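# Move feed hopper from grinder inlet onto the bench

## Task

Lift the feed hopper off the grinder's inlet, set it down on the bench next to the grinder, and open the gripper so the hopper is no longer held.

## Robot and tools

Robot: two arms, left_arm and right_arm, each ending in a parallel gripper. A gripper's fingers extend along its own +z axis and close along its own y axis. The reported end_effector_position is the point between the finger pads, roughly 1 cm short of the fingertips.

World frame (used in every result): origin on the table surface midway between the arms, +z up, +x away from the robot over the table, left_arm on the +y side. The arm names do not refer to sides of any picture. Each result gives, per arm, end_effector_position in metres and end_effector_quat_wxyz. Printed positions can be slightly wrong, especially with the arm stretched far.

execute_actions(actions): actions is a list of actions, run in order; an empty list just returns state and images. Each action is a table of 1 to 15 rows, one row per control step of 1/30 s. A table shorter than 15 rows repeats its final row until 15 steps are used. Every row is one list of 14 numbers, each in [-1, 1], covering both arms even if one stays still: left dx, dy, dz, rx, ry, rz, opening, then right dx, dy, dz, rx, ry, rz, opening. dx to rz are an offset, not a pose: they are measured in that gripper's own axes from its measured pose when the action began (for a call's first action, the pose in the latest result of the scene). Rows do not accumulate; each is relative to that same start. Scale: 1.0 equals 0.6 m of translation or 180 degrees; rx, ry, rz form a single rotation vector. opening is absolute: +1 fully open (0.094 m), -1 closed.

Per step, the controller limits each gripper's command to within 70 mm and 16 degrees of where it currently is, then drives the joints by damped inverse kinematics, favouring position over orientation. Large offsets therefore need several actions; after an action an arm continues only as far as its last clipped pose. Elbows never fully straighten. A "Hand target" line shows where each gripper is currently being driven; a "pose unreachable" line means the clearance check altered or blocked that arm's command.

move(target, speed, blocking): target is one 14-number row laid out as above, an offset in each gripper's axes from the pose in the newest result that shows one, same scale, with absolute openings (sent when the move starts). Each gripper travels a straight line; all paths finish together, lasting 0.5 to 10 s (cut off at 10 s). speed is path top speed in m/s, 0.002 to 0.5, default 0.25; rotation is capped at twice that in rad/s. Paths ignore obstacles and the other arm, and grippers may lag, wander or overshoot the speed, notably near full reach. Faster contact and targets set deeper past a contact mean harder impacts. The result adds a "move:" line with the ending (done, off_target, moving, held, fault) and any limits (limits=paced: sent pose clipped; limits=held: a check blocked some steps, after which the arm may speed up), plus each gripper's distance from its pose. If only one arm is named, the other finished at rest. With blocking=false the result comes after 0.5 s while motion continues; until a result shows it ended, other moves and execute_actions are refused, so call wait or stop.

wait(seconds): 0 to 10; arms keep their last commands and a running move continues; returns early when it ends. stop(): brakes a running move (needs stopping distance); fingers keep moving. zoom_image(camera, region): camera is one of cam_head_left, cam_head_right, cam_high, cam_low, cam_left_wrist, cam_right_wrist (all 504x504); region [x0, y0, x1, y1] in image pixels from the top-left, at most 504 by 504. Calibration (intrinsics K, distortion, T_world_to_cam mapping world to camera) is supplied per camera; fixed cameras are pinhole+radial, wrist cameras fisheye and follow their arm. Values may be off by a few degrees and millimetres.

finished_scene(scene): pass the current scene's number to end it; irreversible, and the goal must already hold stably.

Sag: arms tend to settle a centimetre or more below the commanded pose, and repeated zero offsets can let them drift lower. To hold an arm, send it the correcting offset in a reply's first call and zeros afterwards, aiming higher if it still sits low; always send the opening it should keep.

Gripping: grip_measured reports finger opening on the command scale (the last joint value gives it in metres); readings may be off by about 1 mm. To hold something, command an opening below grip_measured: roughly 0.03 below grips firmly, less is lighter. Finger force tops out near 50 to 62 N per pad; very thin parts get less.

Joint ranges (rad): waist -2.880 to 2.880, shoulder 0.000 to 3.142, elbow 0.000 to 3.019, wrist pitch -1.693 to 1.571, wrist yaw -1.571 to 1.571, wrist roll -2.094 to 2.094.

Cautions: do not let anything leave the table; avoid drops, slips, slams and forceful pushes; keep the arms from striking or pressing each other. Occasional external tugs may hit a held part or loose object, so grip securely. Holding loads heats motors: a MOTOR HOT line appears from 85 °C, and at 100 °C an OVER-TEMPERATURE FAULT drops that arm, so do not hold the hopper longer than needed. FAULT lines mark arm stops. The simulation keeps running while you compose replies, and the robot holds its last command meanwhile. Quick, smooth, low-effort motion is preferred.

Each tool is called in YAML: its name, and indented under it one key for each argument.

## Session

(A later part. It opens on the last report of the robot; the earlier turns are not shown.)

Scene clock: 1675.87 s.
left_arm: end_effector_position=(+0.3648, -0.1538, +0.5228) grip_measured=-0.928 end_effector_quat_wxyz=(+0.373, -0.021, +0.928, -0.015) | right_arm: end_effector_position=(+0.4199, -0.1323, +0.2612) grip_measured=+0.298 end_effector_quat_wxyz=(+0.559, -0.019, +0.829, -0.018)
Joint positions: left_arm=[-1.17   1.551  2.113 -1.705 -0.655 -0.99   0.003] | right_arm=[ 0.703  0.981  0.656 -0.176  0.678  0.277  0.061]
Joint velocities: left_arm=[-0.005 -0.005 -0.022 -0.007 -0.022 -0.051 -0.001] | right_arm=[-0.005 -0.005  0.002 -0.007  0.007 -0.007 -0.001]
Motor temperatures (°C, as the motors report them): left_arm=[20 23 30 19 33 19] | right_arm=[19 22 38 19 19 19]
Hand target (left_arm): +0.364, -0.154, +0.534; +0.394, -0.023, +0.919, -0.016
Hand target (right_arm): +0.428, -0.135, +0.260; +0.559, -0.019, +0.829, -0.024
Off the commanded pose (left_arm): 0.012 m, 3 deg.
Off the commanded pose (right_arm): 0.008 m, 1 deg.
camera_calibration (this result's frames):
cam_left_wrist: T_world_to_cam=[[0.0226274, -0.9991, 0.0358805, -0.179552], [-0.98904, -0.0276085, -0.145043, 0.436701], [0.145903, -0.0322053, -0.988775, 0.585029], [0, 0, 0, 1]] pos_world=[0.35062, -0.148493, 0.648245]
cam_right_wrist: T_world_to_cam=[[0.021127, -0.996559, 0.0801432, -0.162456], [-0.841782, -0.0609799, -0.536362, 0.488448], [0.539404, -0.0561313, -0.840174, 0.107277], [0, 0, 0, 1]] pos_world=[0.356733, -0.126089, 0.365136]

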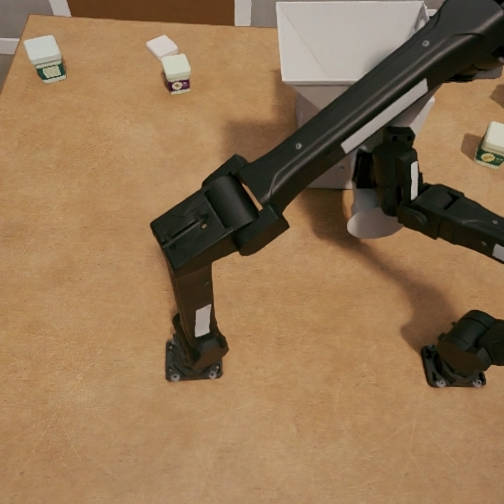

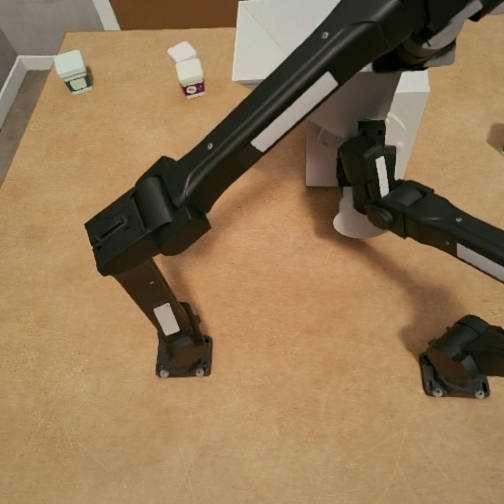

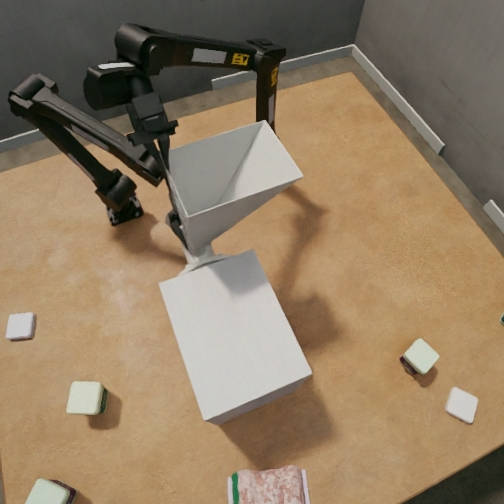

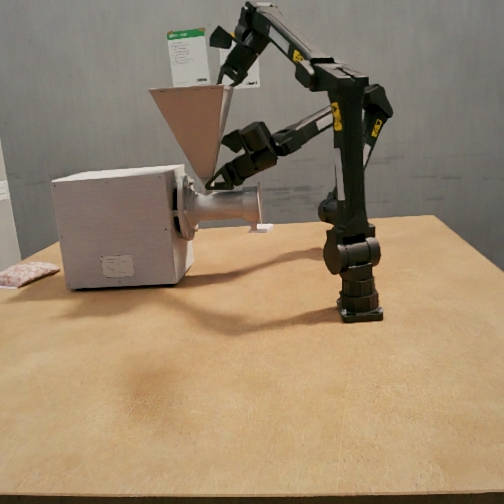

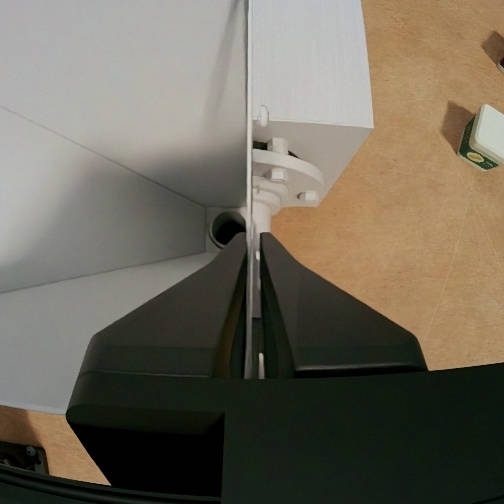

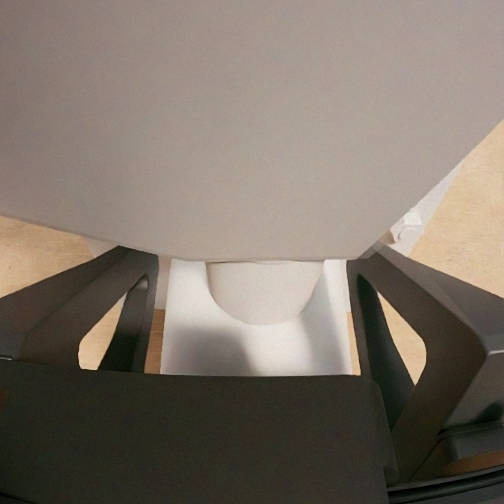

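zoom_image:
  camera: "cam_low"
  region: [150, 130, 290, 250]

zoom_image:
  camera: "cam_left_wrist"
  region: [180, 100, 380, 280]

zoom_image:
  camera: "cam_high"
  region: [130, 180, 290, 300]

Region (150, 130, 290, 250) of cam_low's 504x504 image, scaled by 3.600, with more detail than that image has; it fills the top 432 rows of this view, and the rest is white.

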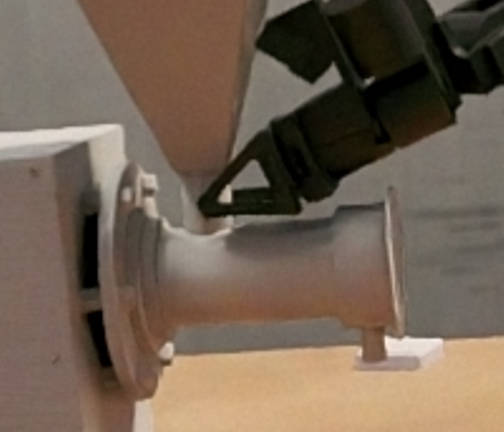

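Region (180, 100, 380, 280) of cam_left_wrist's 504x504 image, scaled by 2.520, with more detail than that image has; it fills the top 454 rows of this view, and the rest is white.

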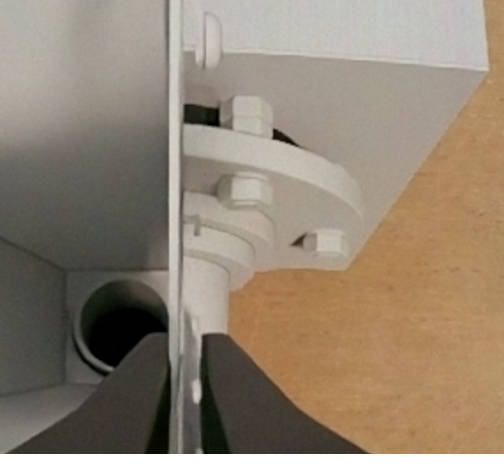

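Region (130, 180, 290, 300) of cam_high's 504x504 image, scaled by 3.150, with more detail than that image has; it fills the top 378 rows of this view, and the rest is white.

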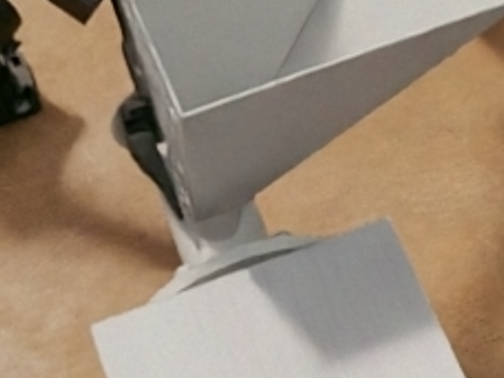

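move:
  target: [-0.013,-0.001,-0.0145,0,-0.015,0,-1, 0.0046,-0.0044,0.0162,0,0,0,0.3]
  speed: 0.02

Scene clock: 1714.50 s.
left_arm: end_effector_position=(+0.3648, -0.1538, +0.5227) grip_measured=-0.928 end_effector_quat_wxyz=(+0.373, -0.021, +0.928, -0.015) | right_arm: end_effector_position=(+0.4208, -0.1303, +0.2605) grip_measured=+0.298 end_effector_quat_wxyz=(+0.562, -0.022, +0.827, -0.009)
Joint positions: left_arm=[-1.17   1.551  2.113 -1.705 -0.655 -0.99   0.003] | right_arm=[ 0.7    0.981  0.649 -0.153  0.66   0.271  0.061]
Joint velocities: left_arm=[ 0.005 -0.005  0.002 -0.027 -0.007  0.007  0.001] | right_arm=[ 0.005  0.005  0.007  0.007  0.007 -0.051 -0.001]
Motor temperatures (°C, as the motors report them): left_arm=[20 23 29 19 34 19] | right_arm=[19 22 38 19 19 19]
Hand target (left_arm): +0.364, -0.154, +0.534; +0.394, -0.021, +0.919, -0.015
Hand target (right_arm): +0.428, -0.135, +0.255; +0.559, -0.019, +0.829, -0.017
Off the commanded pose (left_arm): 0.012 m, 3 deg.
Off the commanded pose (right_arm): 0.010 m, 1 deg.
move: off_target (left_arm)
camera_calibration (this result's frames):
cam_left_wrist: T_world_to_cam=[[0.0222051, -0.999113, 0.0357695, -0.179379], [-0.989096, -0.0271645, -0.144745, 0.436589], [0.145589, -0.0321654, -0.988822, 0.585143], [0, 0, 0, 1]] pos_world=[0.350622, -0.148539, 0.648213]
cam_right_wrist: T_world_to_cam=[[0.0352059, -0.997005, 0.0688611, -0.16341], [-0.837547, -0.0670264, -0.542238, 0.487978], [0.545229, -0.0385845, -0.837399, 0.105418], [0, 0, 0, 1]] pos_world=[0.356981, -0.126145, 0.364129]

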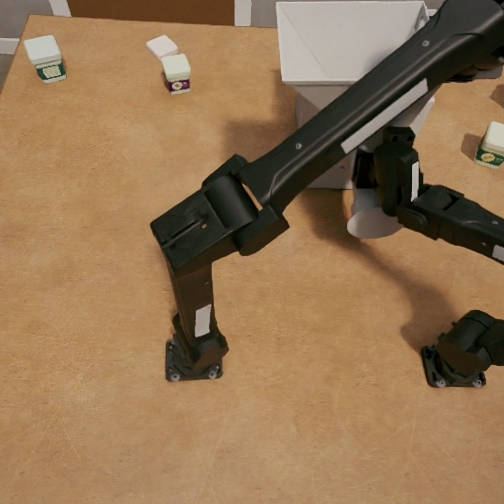

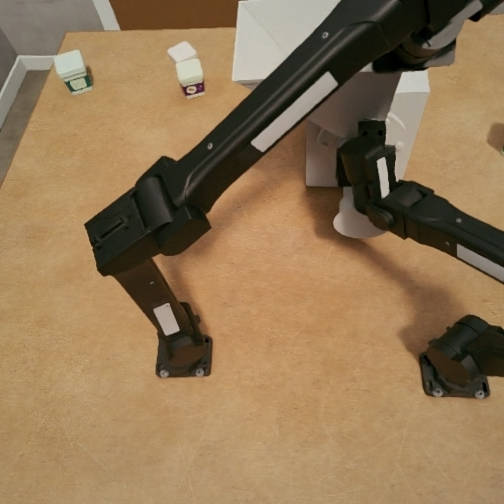

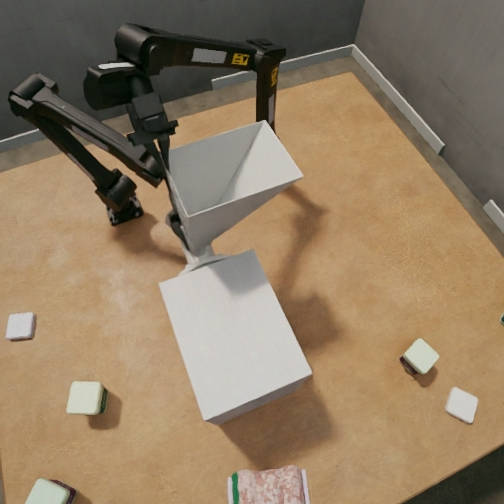

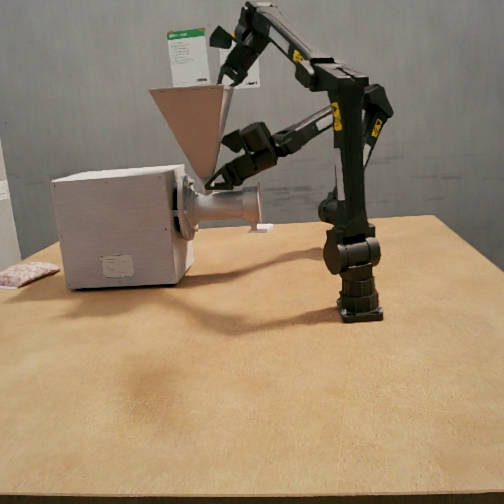

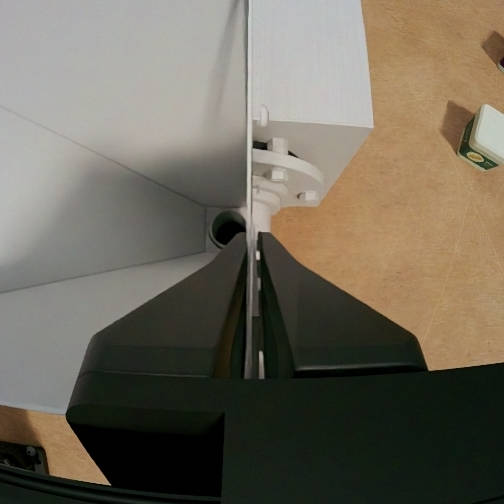

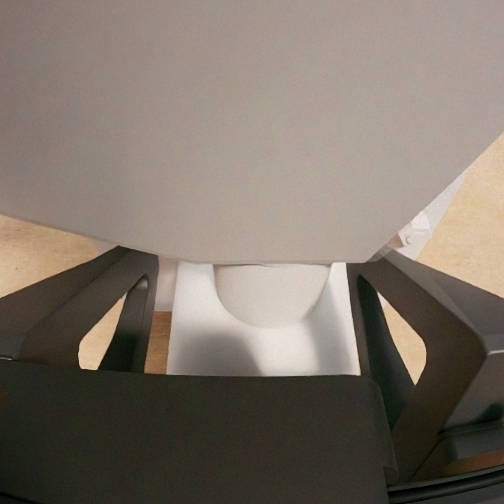

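move:
  target: [-0.105,-0.006,-0.108,0,-0.015,0,-1, -0.01,0,-0.1,0,0,0,0.3]
  speed: 0.04

Scene clock: 1829.27 s.
left_arm: end_effector_position=(+0.3664, -0.1597, +0.5249) grip_measured=-0.928 end_effector_quat_wxyz=(+0.370, +0.007, +0.929, -0.011) | right_arm: end_effector_position=(+0.3689, -0.1332, +0.2831) grip_measured=+0.298 end_effector_quat_wxyz=(+0.560, -0.024, +0.828, -0.016)
Joint positions: left_arm=[-1.169  1.565  2.138 -1.705 -0.641 -0.928  0.003] | right_arm=[ 0.83   0.838  0.649 -0.363  0.782  0.351  0.061]
Joint velocities: left_arm=[ 0.005  0.005  0.002 -0.007 -0.051  0.007  0.   ] | right_arm=[-0.005 -0.024 -0.017 -0.022 -0.051 -0.007 -0.   ]
Motor temperatures (°C, as the motors report them): left_arm=[20 23 30 19 35 19] | right_arm=[19 21 37 19 19 19]
Hand target (left_arm): +0.361, -0.147, +0.592; +0.422, -0.009, +0.905, -0.053
Hand target (right_arm): +0.367, -0.131, +0.288; +0.563, -0.022, +0.826, -0.010
Off the commanded pose (left_arm): 0.089 m, 4 deg; position clipped at the last step of the last action.
Off the commanded pose (right_arm): 0.006 m, 1 deg.
joint sent to its limit (left arm) — the command would take joint 4 (wrist pitch) past its lower limit, so that joint was sent only as far as its limit.
move: off_target (left_arm); limits=paced
camera_calibration (this result's frames):
cam_left_wrist: T_world_to_cam=[[-0.0270124, -0.9996, 0.00838129, -0.15307], [-0.989841, 0.0255759, -0.139861, 0.444446], [0.139591, -0.0120741, -0.990136, 0.592947], [0, 0, 0, 1]] pos_world=[0.353026, -0.157217, 0.650541]
cam_right_wrist: T_world_to_cam=[[0.030711, -0.996064, 0.0831471, -0.168357], [-0.839737, -0.0708305, -0.538354, 0.455699], [0.542125, -0.0532883, -0.838607, 0.152017], [0, 0, 0, 1]] pos_world=[0.305425, -0.127316, 0.386808]

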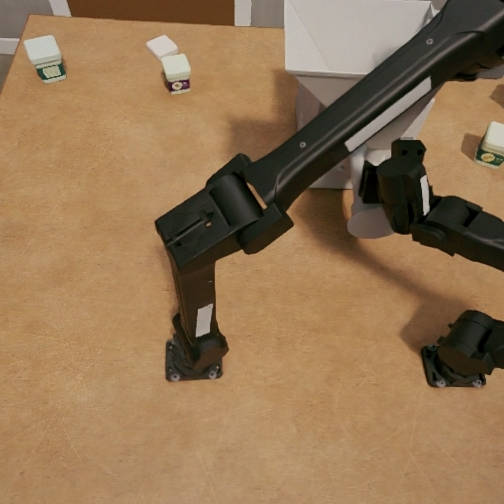

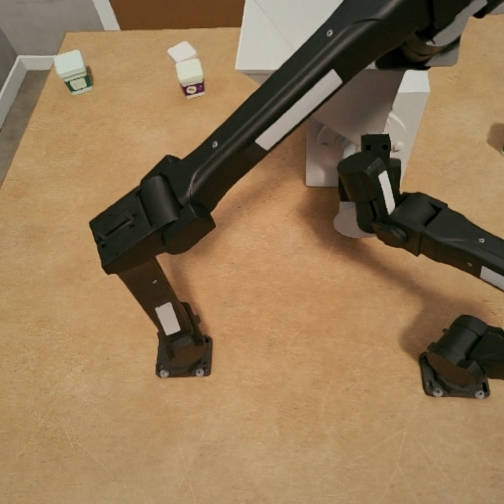

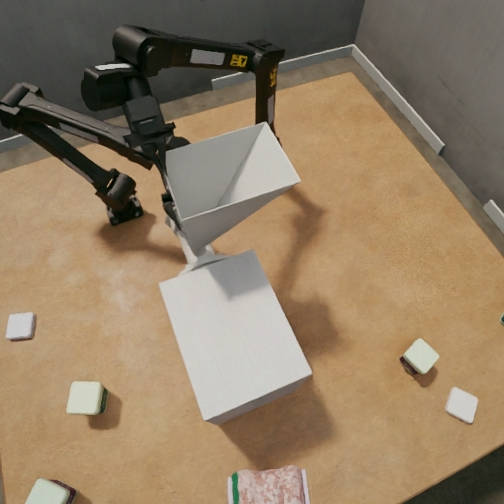

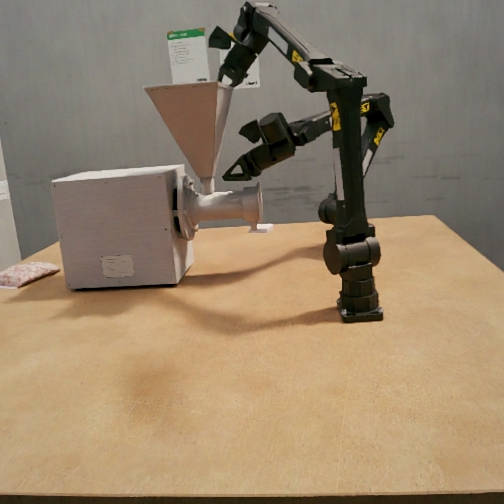

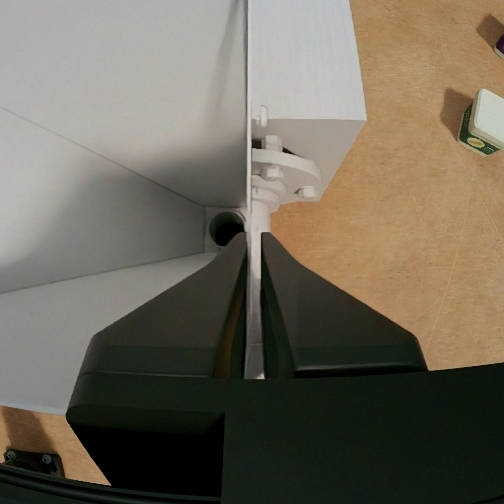

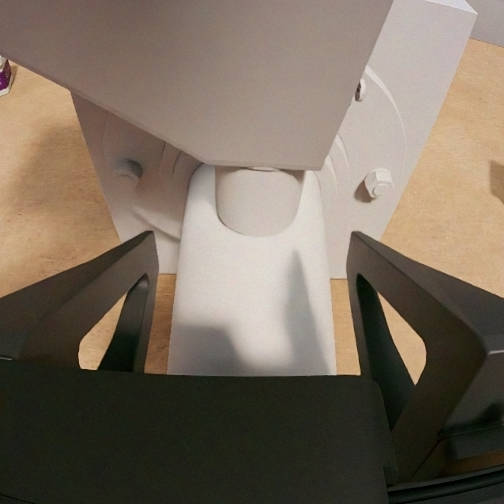

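zoom_image:
  camera: "cam_right_wrist"
  region: [150, 60, 400, 260]

zoom_image:
  camera: "cam_low"
  region: [150, 130, 290, 250]

move:
  target: [-0.014,0,-0.015,0,0,0,-1, -0.008,0,-0.003,0,0,0,0.3]
  speed: 0.1

Region (150, 60, 400, 260) of cam_right_wrist's 504x504 image, scaled by 2.016, with more detail than that image has; it fills the top 403 rows of this view, and the rest is white.

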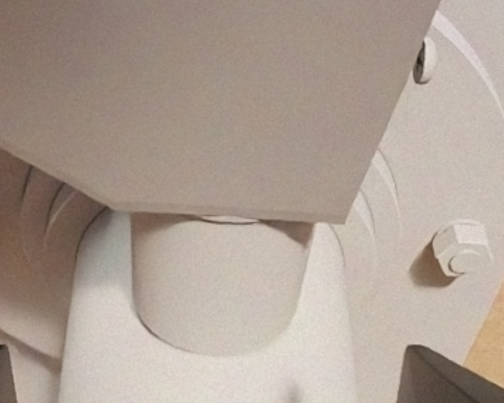

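Region (150, 130, 290, 250) of cam_low's 504x504 image, scaled by 3.600, with more detail than that image has; it fills the top 432 rows of this view, and the rest is white.

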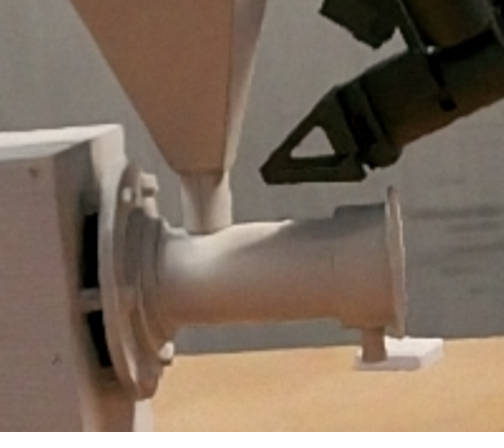

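Scene clock: 1835.43 s.
left_arm: end_effector_position=(+0.3651, -0.1599, +0.5221) grip_measured=-0.928 end_effector_quat_wxyz=(+0.366, +0.009, +0.931, -0.011) | right_arm: end_effector_position=(+0.3683, -0.1339, +0.2817) grip_measured=+0.298 end_effector_quat_wxyz=(+0.558, -0.025, +0.829, -0.018)
Joint positions: left_arm=[-1.169  1.563  2.131 -1.705 -0.632 -0.928  0.003] | right_arm=[ 0.83   0.838  0.649 -0.371  0.782  0.353  0.061]
Joint velocities: left_arm=[-0.015  0.005 -0.002  0.007 -0.037  0.007 -0.   ] | right_arm=[-0.005 -0.005 -0.017  0.002  0.022  0.051 -0.   ]
Motor temperatures (°C, as the motors report them): left_arm=[20 24 33 19 36 19] | right_arm=[19 21 38 19 19 19]
Hand target (left_arm): +0.366, -0.159, +0.537; +0.377, +0.010, +0.926, -0.019
Hand target (right_arm): +0.369, -0.133, +0.288; +0.560, -0.024, +0.828, -0.016
Off the commanded pose (left_arm): 0.015 m, 1 deg.
Off the commanded pose (right_arm): 0.007 m, 0 deg.
joint sent to its limit (left arm) — the command would take joint 4 (wrist pitch) past its lower limit, so that joint was sent only as far as its limit.
move: off_target (left_arm)
camera_calibration (this result's frames):
cam_left_wrist: T_world_to_cam=[[-0.0302032, -0.999514, 0.00767824, -0.151686], [-0.990999, 0.0289419, -0.130699, 0.439018], [0.130414, -0.0115567, -0.991392, 0.594411], [0, 0, 0, 1]] pos_world=[0.352966, -0.157449, 0.647839]
cam_right_wrist: T_world_to_cam=[[0.0306097, -0.995658, 0.0879125, -0.17013], [-0.842706, -0.0730047, -0.533401, 0.453833], [0.537503, -0.0577571, -0.841281, 0.152974], [0, 0, 0, 1]] pos_world=[0.305431, -0.127424, 0.385726]

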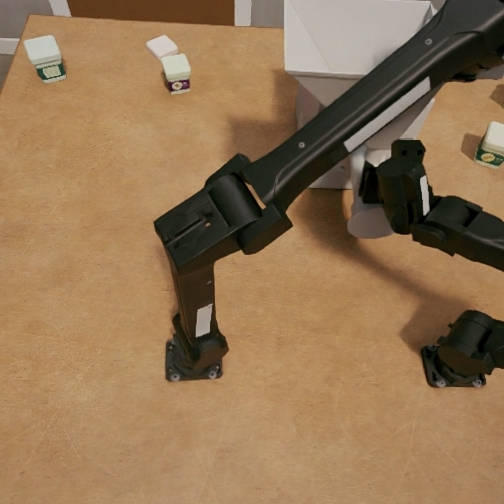

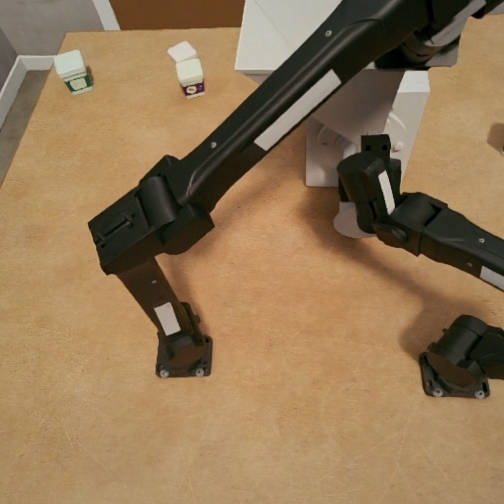

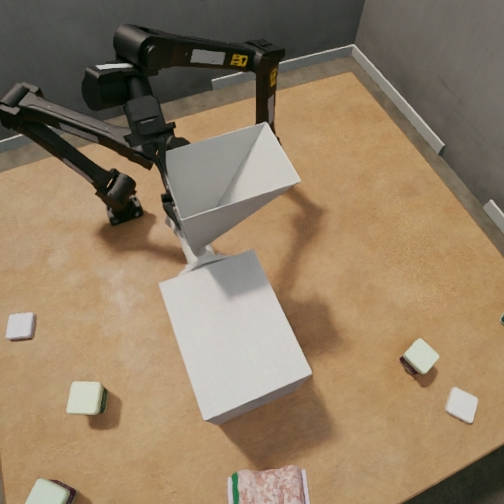

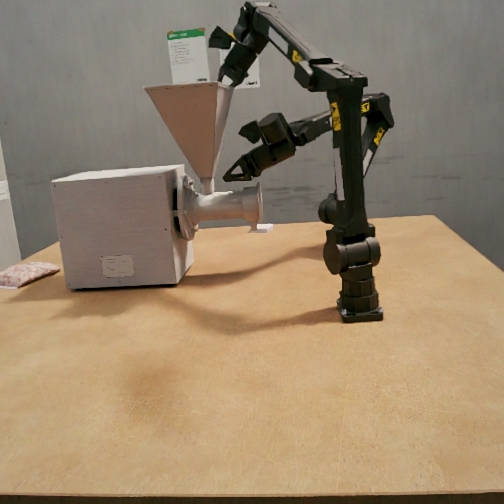

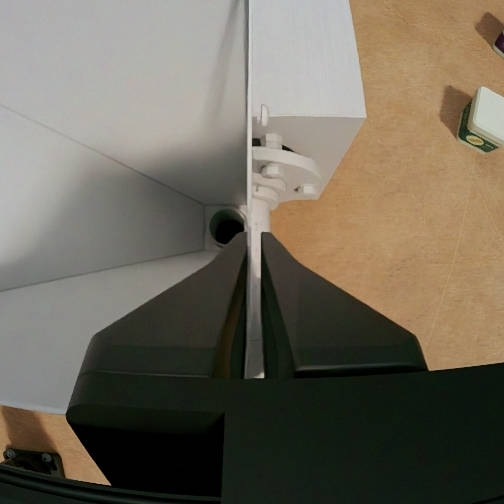

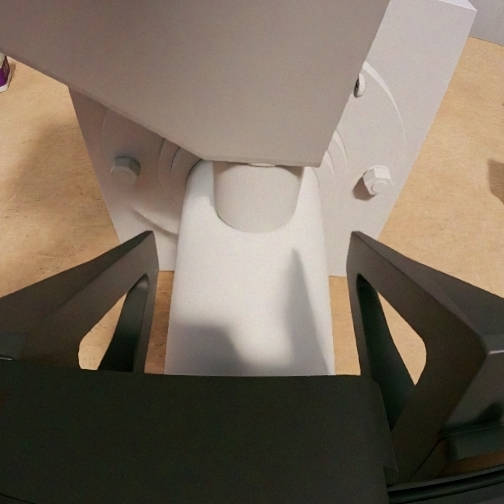

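zoom_image:
  camera: "cam_right_wrist"
  region: [150, 60, 400, 260]

zoom_image:
  camera: "cam_low"
  region: [180, 160, 250, 220]

Region (150, 60, 400, 260) of cam_right_wrist's 504x504 image, scaled by 2.016, with more detail than that image has; it fills the top 403 rows of this view, and the rest is white.

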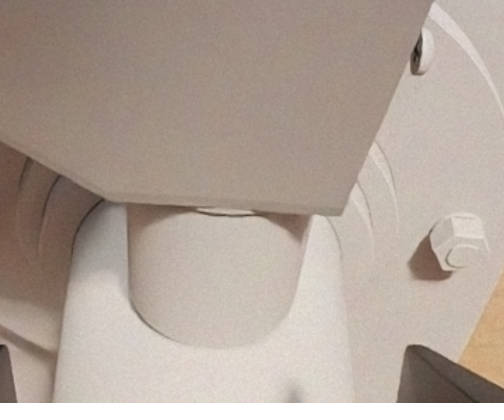

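Region (180, 160, 250, 220) of cam_low's 504x504 image, scaled by 7.200, with more detail than that image has; it fills the top 432 rows of this view, and the rest is white.

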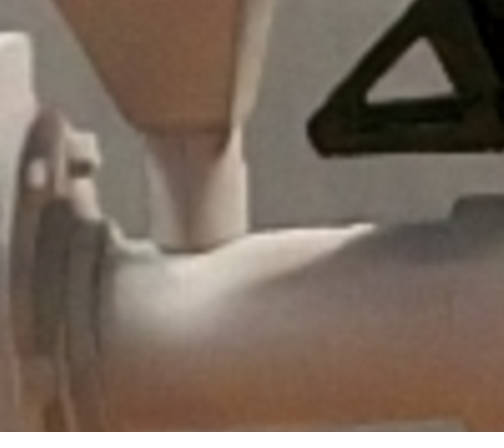

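move:
  target: [-0.014,0,-0.015,0,0,0,-1, 0.0065,-0.1765,0.0202,-0.3927,-0.1645,-0.0343,0.05]
  speed: 0.2

Scene clock: 1959.50 s.
left_arm: end_effector_position=(+0.3650, -0.1600, +0.5217) grip_measured=-0.928 end_effector_quat_wxyz=(+0.365, +0.009, +0.931, -0.011) | right_arm: end_effector_position=(+0.3718, -0.2368, +0.2672) grip_measured=+0.052 end_effector_quat_wxyz=(+0.607, -0.371, +0.562, +0.423)
Joint positions: left_arm=[-1.169  1.563  2.13  -1.705 -0.632 -0.928  0.003] | right_arm=[-0.278  1.299  0.373  1.548 -1.409  0.639  0.049]
Joint velocities: left_arm=[ 0.005 -0.005 -0.007  0.002 -0.081  0.022 -0.001] | right_arm=[-0.005  0.015  0.002 -0.007 -0.007  0.007  0.   ]
Motor temperatures (°C, as the motors report them): left_arm=[20 24 31 19 26 19] | right_arm=[19 21 39 19 19 19]
Hand target (left_arm): +0.365, -0.159, +0.534; +0.372, +0.012, +0.928, -0.020
Hand target (right_arm): +0.381, -0.242, +0.278; +0.617, -0.377, +0.555, +0.413
Off the commanded pose (left_arm): 0.013 m, 0 deg.
Off the commanded pose (right_arm): 0.015 m, 5 deg.
joint sent to its limit (left arm) — the command would take joint 4 (wrist pitch) past its lower limit, so that joint was sent only as far as its limit.
joint sent to its limit (right arm) — the command would take joint 4 (wrist pitch) past its upper limit, so that joint was sent only as far as its limit.
move: off_target (left_arm, right_arm)
camera_calibration (this result's frames):
cam_left_wrist: T_world_to_cam=[[-0.0305159, -0.999507, 0.0073504, -0.151485], [-0.991116, 0.0293057, -0.129731, 0.438492], [0.129452, -0.011244, -0.991522, 0.594508], [0, 0, 0, 1]] pos_world=[0.353013, -0.157576, 0.647467]
cam_right_wrist: T_world_to_cam=[[0.927929, -0.372695, 0.00686026, -0.435874], [-0.18102, -0.466637, -0.865726, 0.191095], [0.325853, 0.80209, -0.500471, 0.324241], [0, 0, 0, 1]] pos_world=[0.333397, -0.333347, 0.330699]

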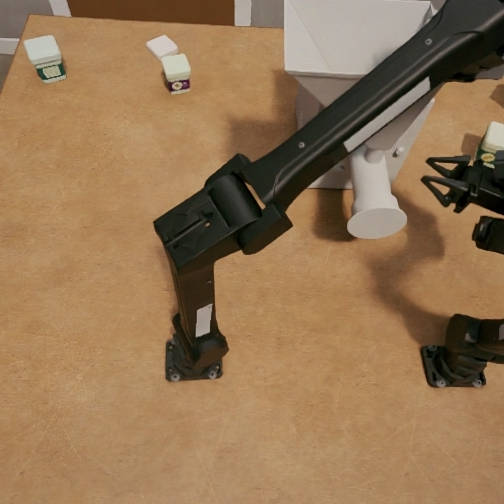

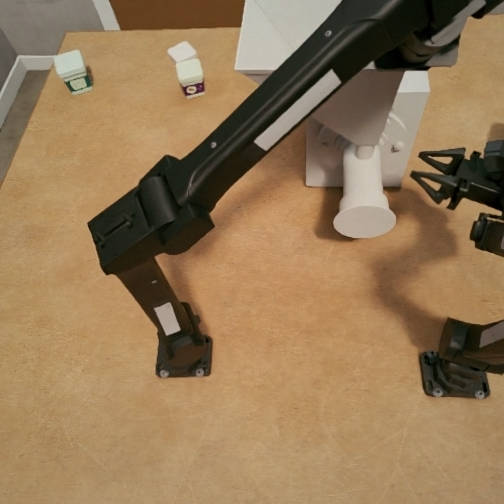

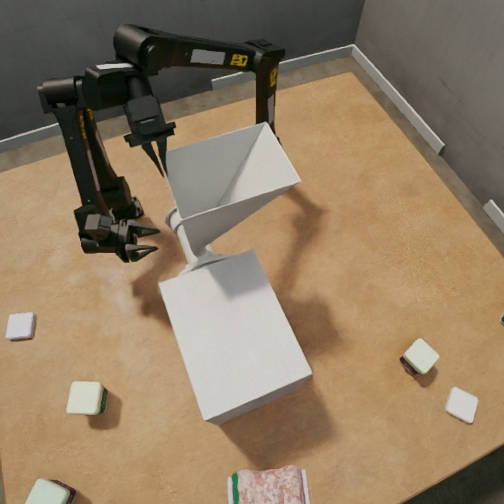

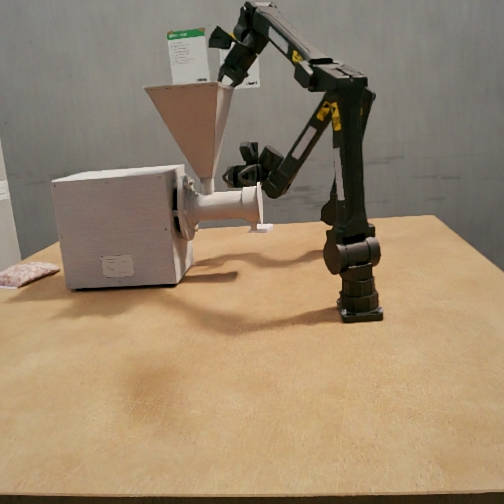

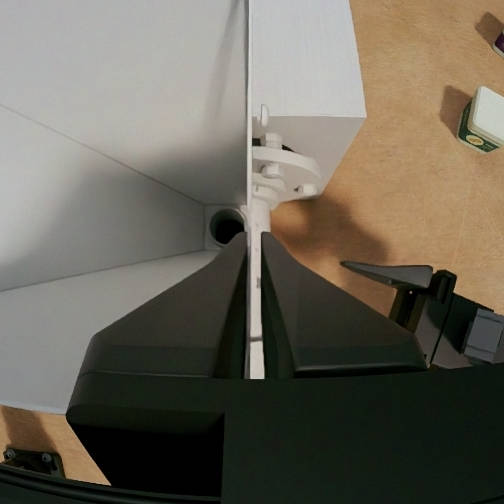

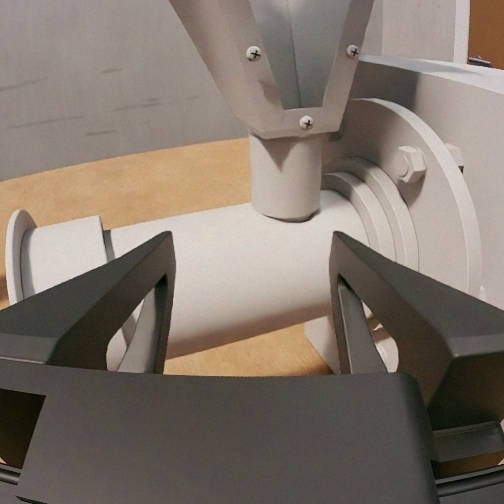

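zoom_image:
  camera: "cam_right_wrist"
  region: [180, 30, 440, 260]

Region (180, 30, 440, 260) of cam_right_wrist's 504x504 image, scaled by 1.938, with more detail than that image has; it fills the top 446 rows of this view, and the rest is white.

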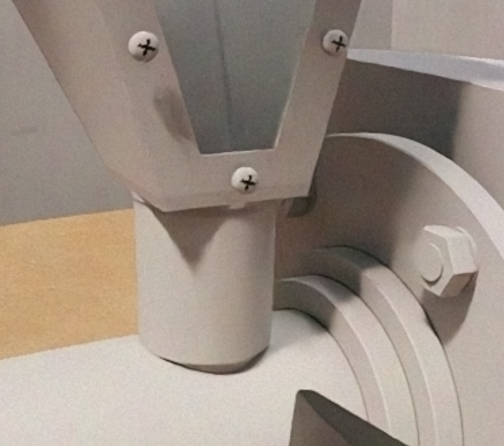

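zoom_image:
  camera: "cam_right_wrist"
  region: [240, 110, 360, 230]

Region (240, 110, 360, 230) of cam_right_wrist's 504x504 image, scaled by 4.200, with more detail than that image has.

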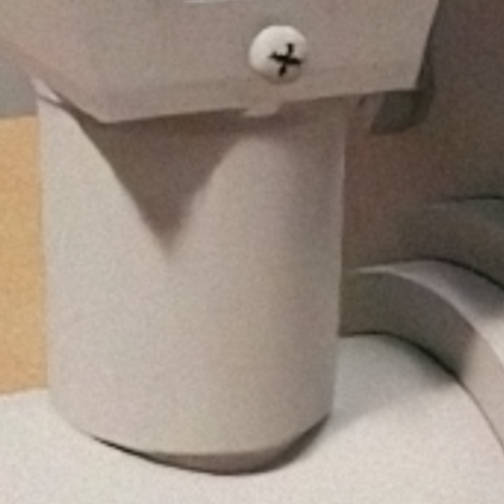

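move:
  target: [-0.014,0,-0.015,0,0,0,-1, 0.009,-0.03,0.1,0,0,0,0.1]
  speed: 0.05

Scene clock: 2062.93 s.
left_arm: end_effector_position=(+0.3650, -0.1600, +0.5217) grip_measured=-0.928 end_effector_quat_wxyz=(+0.365, +0.009, +0.931, -0.011) | right_arm: end_effector_position=(+0.4005, -0.1897, +0.2517) grip_measured=+0.098 end_effector_quat_wxyz=(+0.595, -0.358, +0.576, +0.432)
Joint positions: left_arm=[-1.169  1.563  2.13  -1.705 -0.632 -0.928  0.003] | right_arm=[-0.098  1.281  0.405  1.131 -1.241  0.312  0.052]
Joint velocities: left_arm=[-0.005 -0.005  0.002 -0.027 -0.066  0.007  0.   ] | right_arm=[-0.005  0.015 -0.012 -0.042  0.081  0.022 -0.001]
Motor temperatures (°C, as the motors report them): left_arm=[20 24 30 19 23 19] | right_arm=[19 21 36 19 20 19]
Hand target (left_arm): +0.365, -0.159, +0.533; +0.372, +0.012, +0.928, -0.020
Hand target (right_arm): +0.410, -0.187, +0.267; +0.607, -0.372, +0.561, +0.423
Off the commanded pose (left_arm): 0.012 m, 0 deg.
Off the commanded pose (right_arm): 0.019 m, 3 deg.
joint sent to its limit (left arm) — the command would take joint 4 (wrist pitch) past its lower limit, so that joint was sent only as far as its limit.
move: off_target (left_arm, right_arm)
camera_calibration (this result's frames):
cam_left_wrist: T_world_to_cam=[[-0.0305159, -0.999507, 0.0073504, -0.151485], [-0.991116, 0.0293057, -0.129731, 0.438492], [0.129452, -0.011244, -0.991522, 0.594508], [0, 0, 0, 1]] pos_world=[0.353013, -0.157576, 0.647467]
cam_right_wrist: T_world_to_cam=[[0.925471, -0.376706, -0.0399431, -0.432815], [-0.22455, -0.460609, -0.85873, 0.221662], [0.30509, 0.803699, -0.51087, 0.28056], [0, 0, 0, 1]] pos_world=[0.364736, -0.28643, 0.316389]

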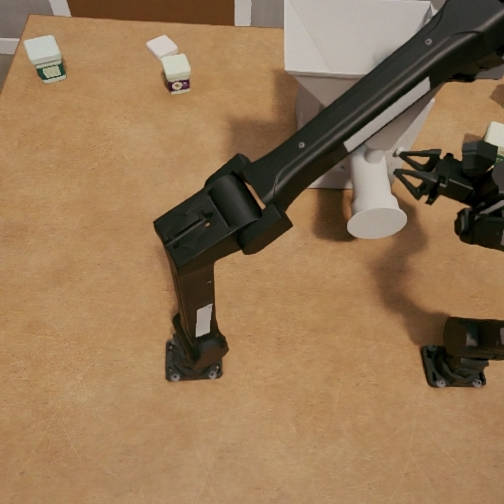

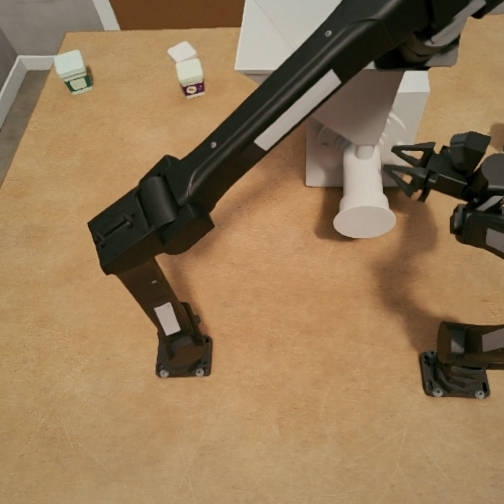

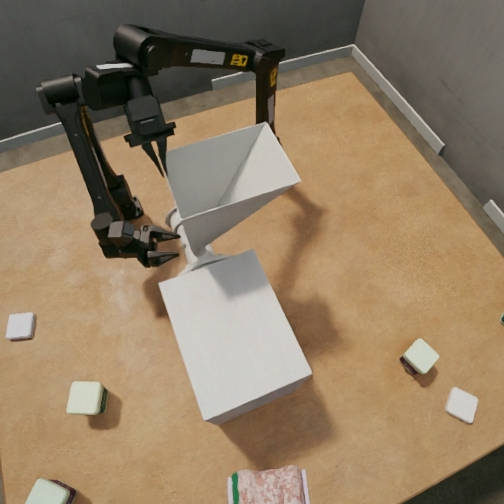

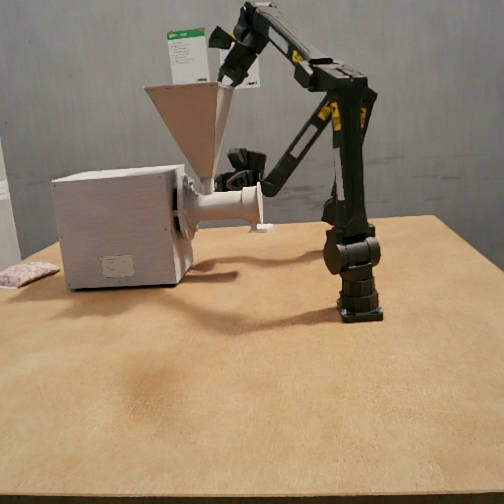

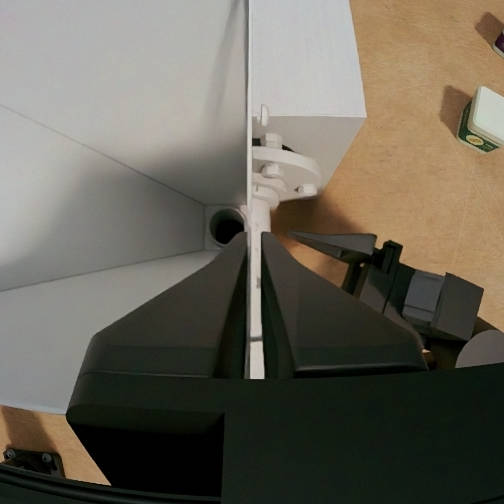

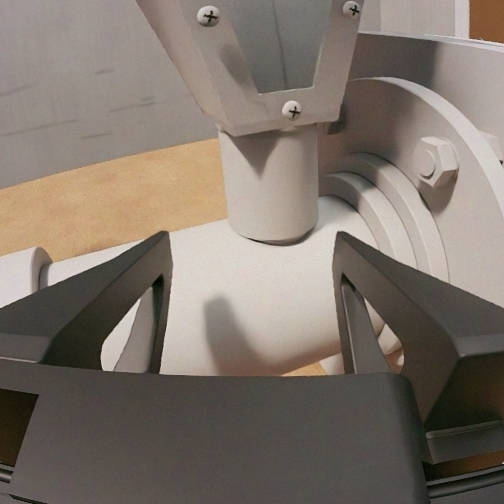

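zoom_image:
  camera: "cam_right_wrist"
  region: [190, 80, 370, 260]

Region (190, 80, 370, 260) of cam_right_wrist's 504x504 image, scaled by 2.800, with more detail than that image has.

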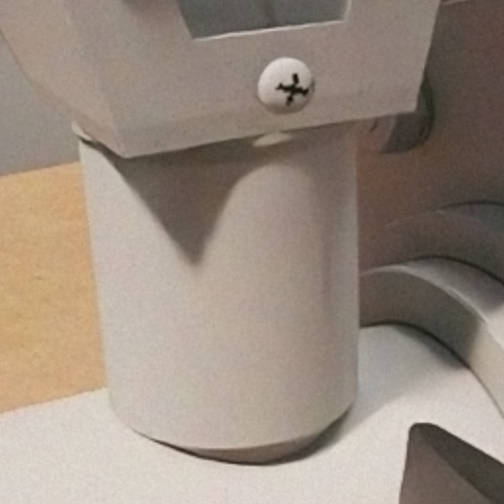

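move:
  target: [-0.014,0,-0.015,0,0,0,-1, -0.03,-0.015,0.05,0,0,0,0.1]
  speed: 0.04

Scene clock: 2080.23 s.
left_arm: end_effector_position=(+0.3650, -0.1600, +0.5217) grip_measured=-0.928 end_effector_quat_wxyz=(+0.365, +0.009, +0.931, -0.011) | right_arm: end_effector_position=(+0.4114, -0.1709, +0.2529) grip_measured=+0.098 end_effector_quat_wxyz=(+0.582, -0.344, +0.591, +0.439)
Joint positions: left_arm=[-1.169  1.563  2.13  -1.705 -0.632 -0.928  0.003] | right_arm=[-0.033  1.266  0.434  0.998 -1.17   0.272  0.052]
Joint velocities: left_arm=[-0.005  0.005  0.007 -0.007 -0.022 -0.022 -0.003] | right_arm=[ 0.005 -0.015  0.002 -0.022 -0.051  0.037  0.   ]
Motor temperatures (°C, as the motors report them): left_arm=[20 24 30 19 23 19] | right_arm=[19 21 37 19 19 19]
Hand target (left_arm): +0.365, -0.159, +0.533; +0.372, +0.012, +0.928, -0.020
Hand target (right_arm): +0.420, -0.167, +0.271; +0.595, -0.358, +0.576, +0.432
Off the commanded pose (left_arm): 0.012 m, 0 deg.
Off the commanded pose (right_arm): 0.021 m, 3 deg.
joint sent to its limit (left arm) — the command would take joint 4 (wrist pitch) past its lower limit, so that joint was sent only as far as its limit.
move: off_target (left_arm, right_arm)
camera_calibration (this result's frames):
cam_left_wrist: T_world_to_cam=[[-0.0305159, -0.999507, 0.0073504, -0.151485], [-0.991116, 0.0293057, -0.129731, 0.438492], [0.129452, -0.011244, -0.991522, 0.594508], [0, 0, 0, 1]] pos_world=[0.353013, -0.157576, 0.647467]
cam_right_wrist: T_world_to_cam=[[0.919668, -0.38281, -0.0875601, -0.422423], [-0.270834, -0.456852, -0.84731, 0.250571], [0.284357, 0.802959, -0.52383, 0.274466], [0, 0, 0, 1]] pos_world=[0.378306, -0.267619, 0.319097]

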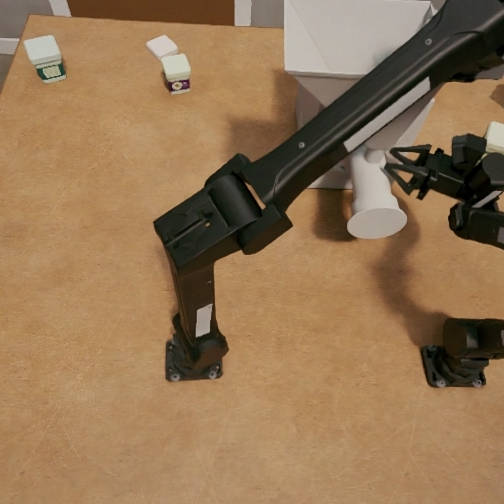

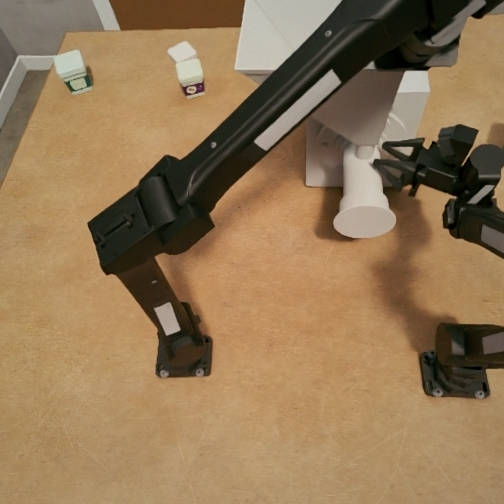

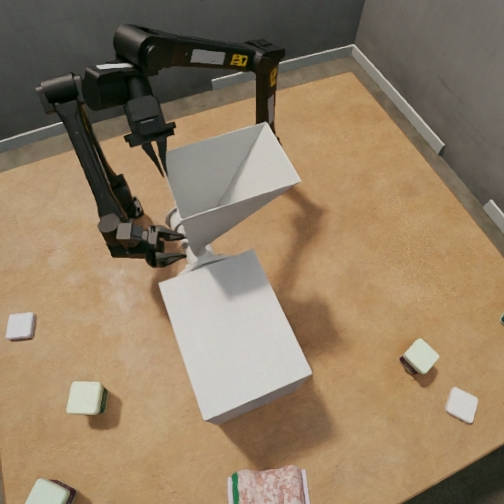

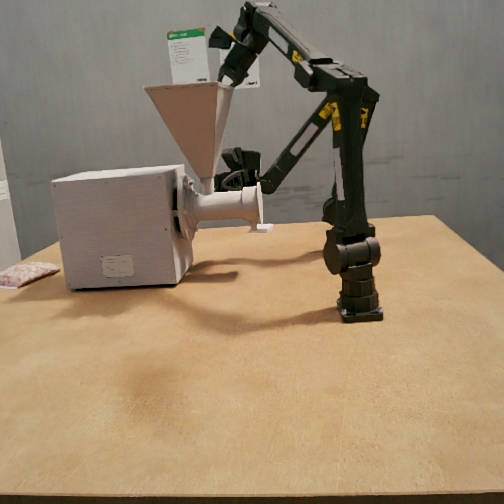

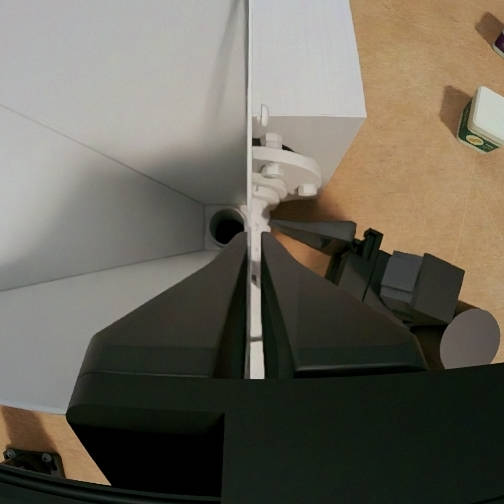

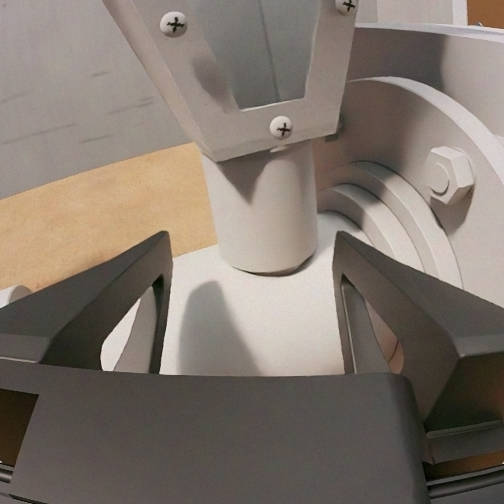

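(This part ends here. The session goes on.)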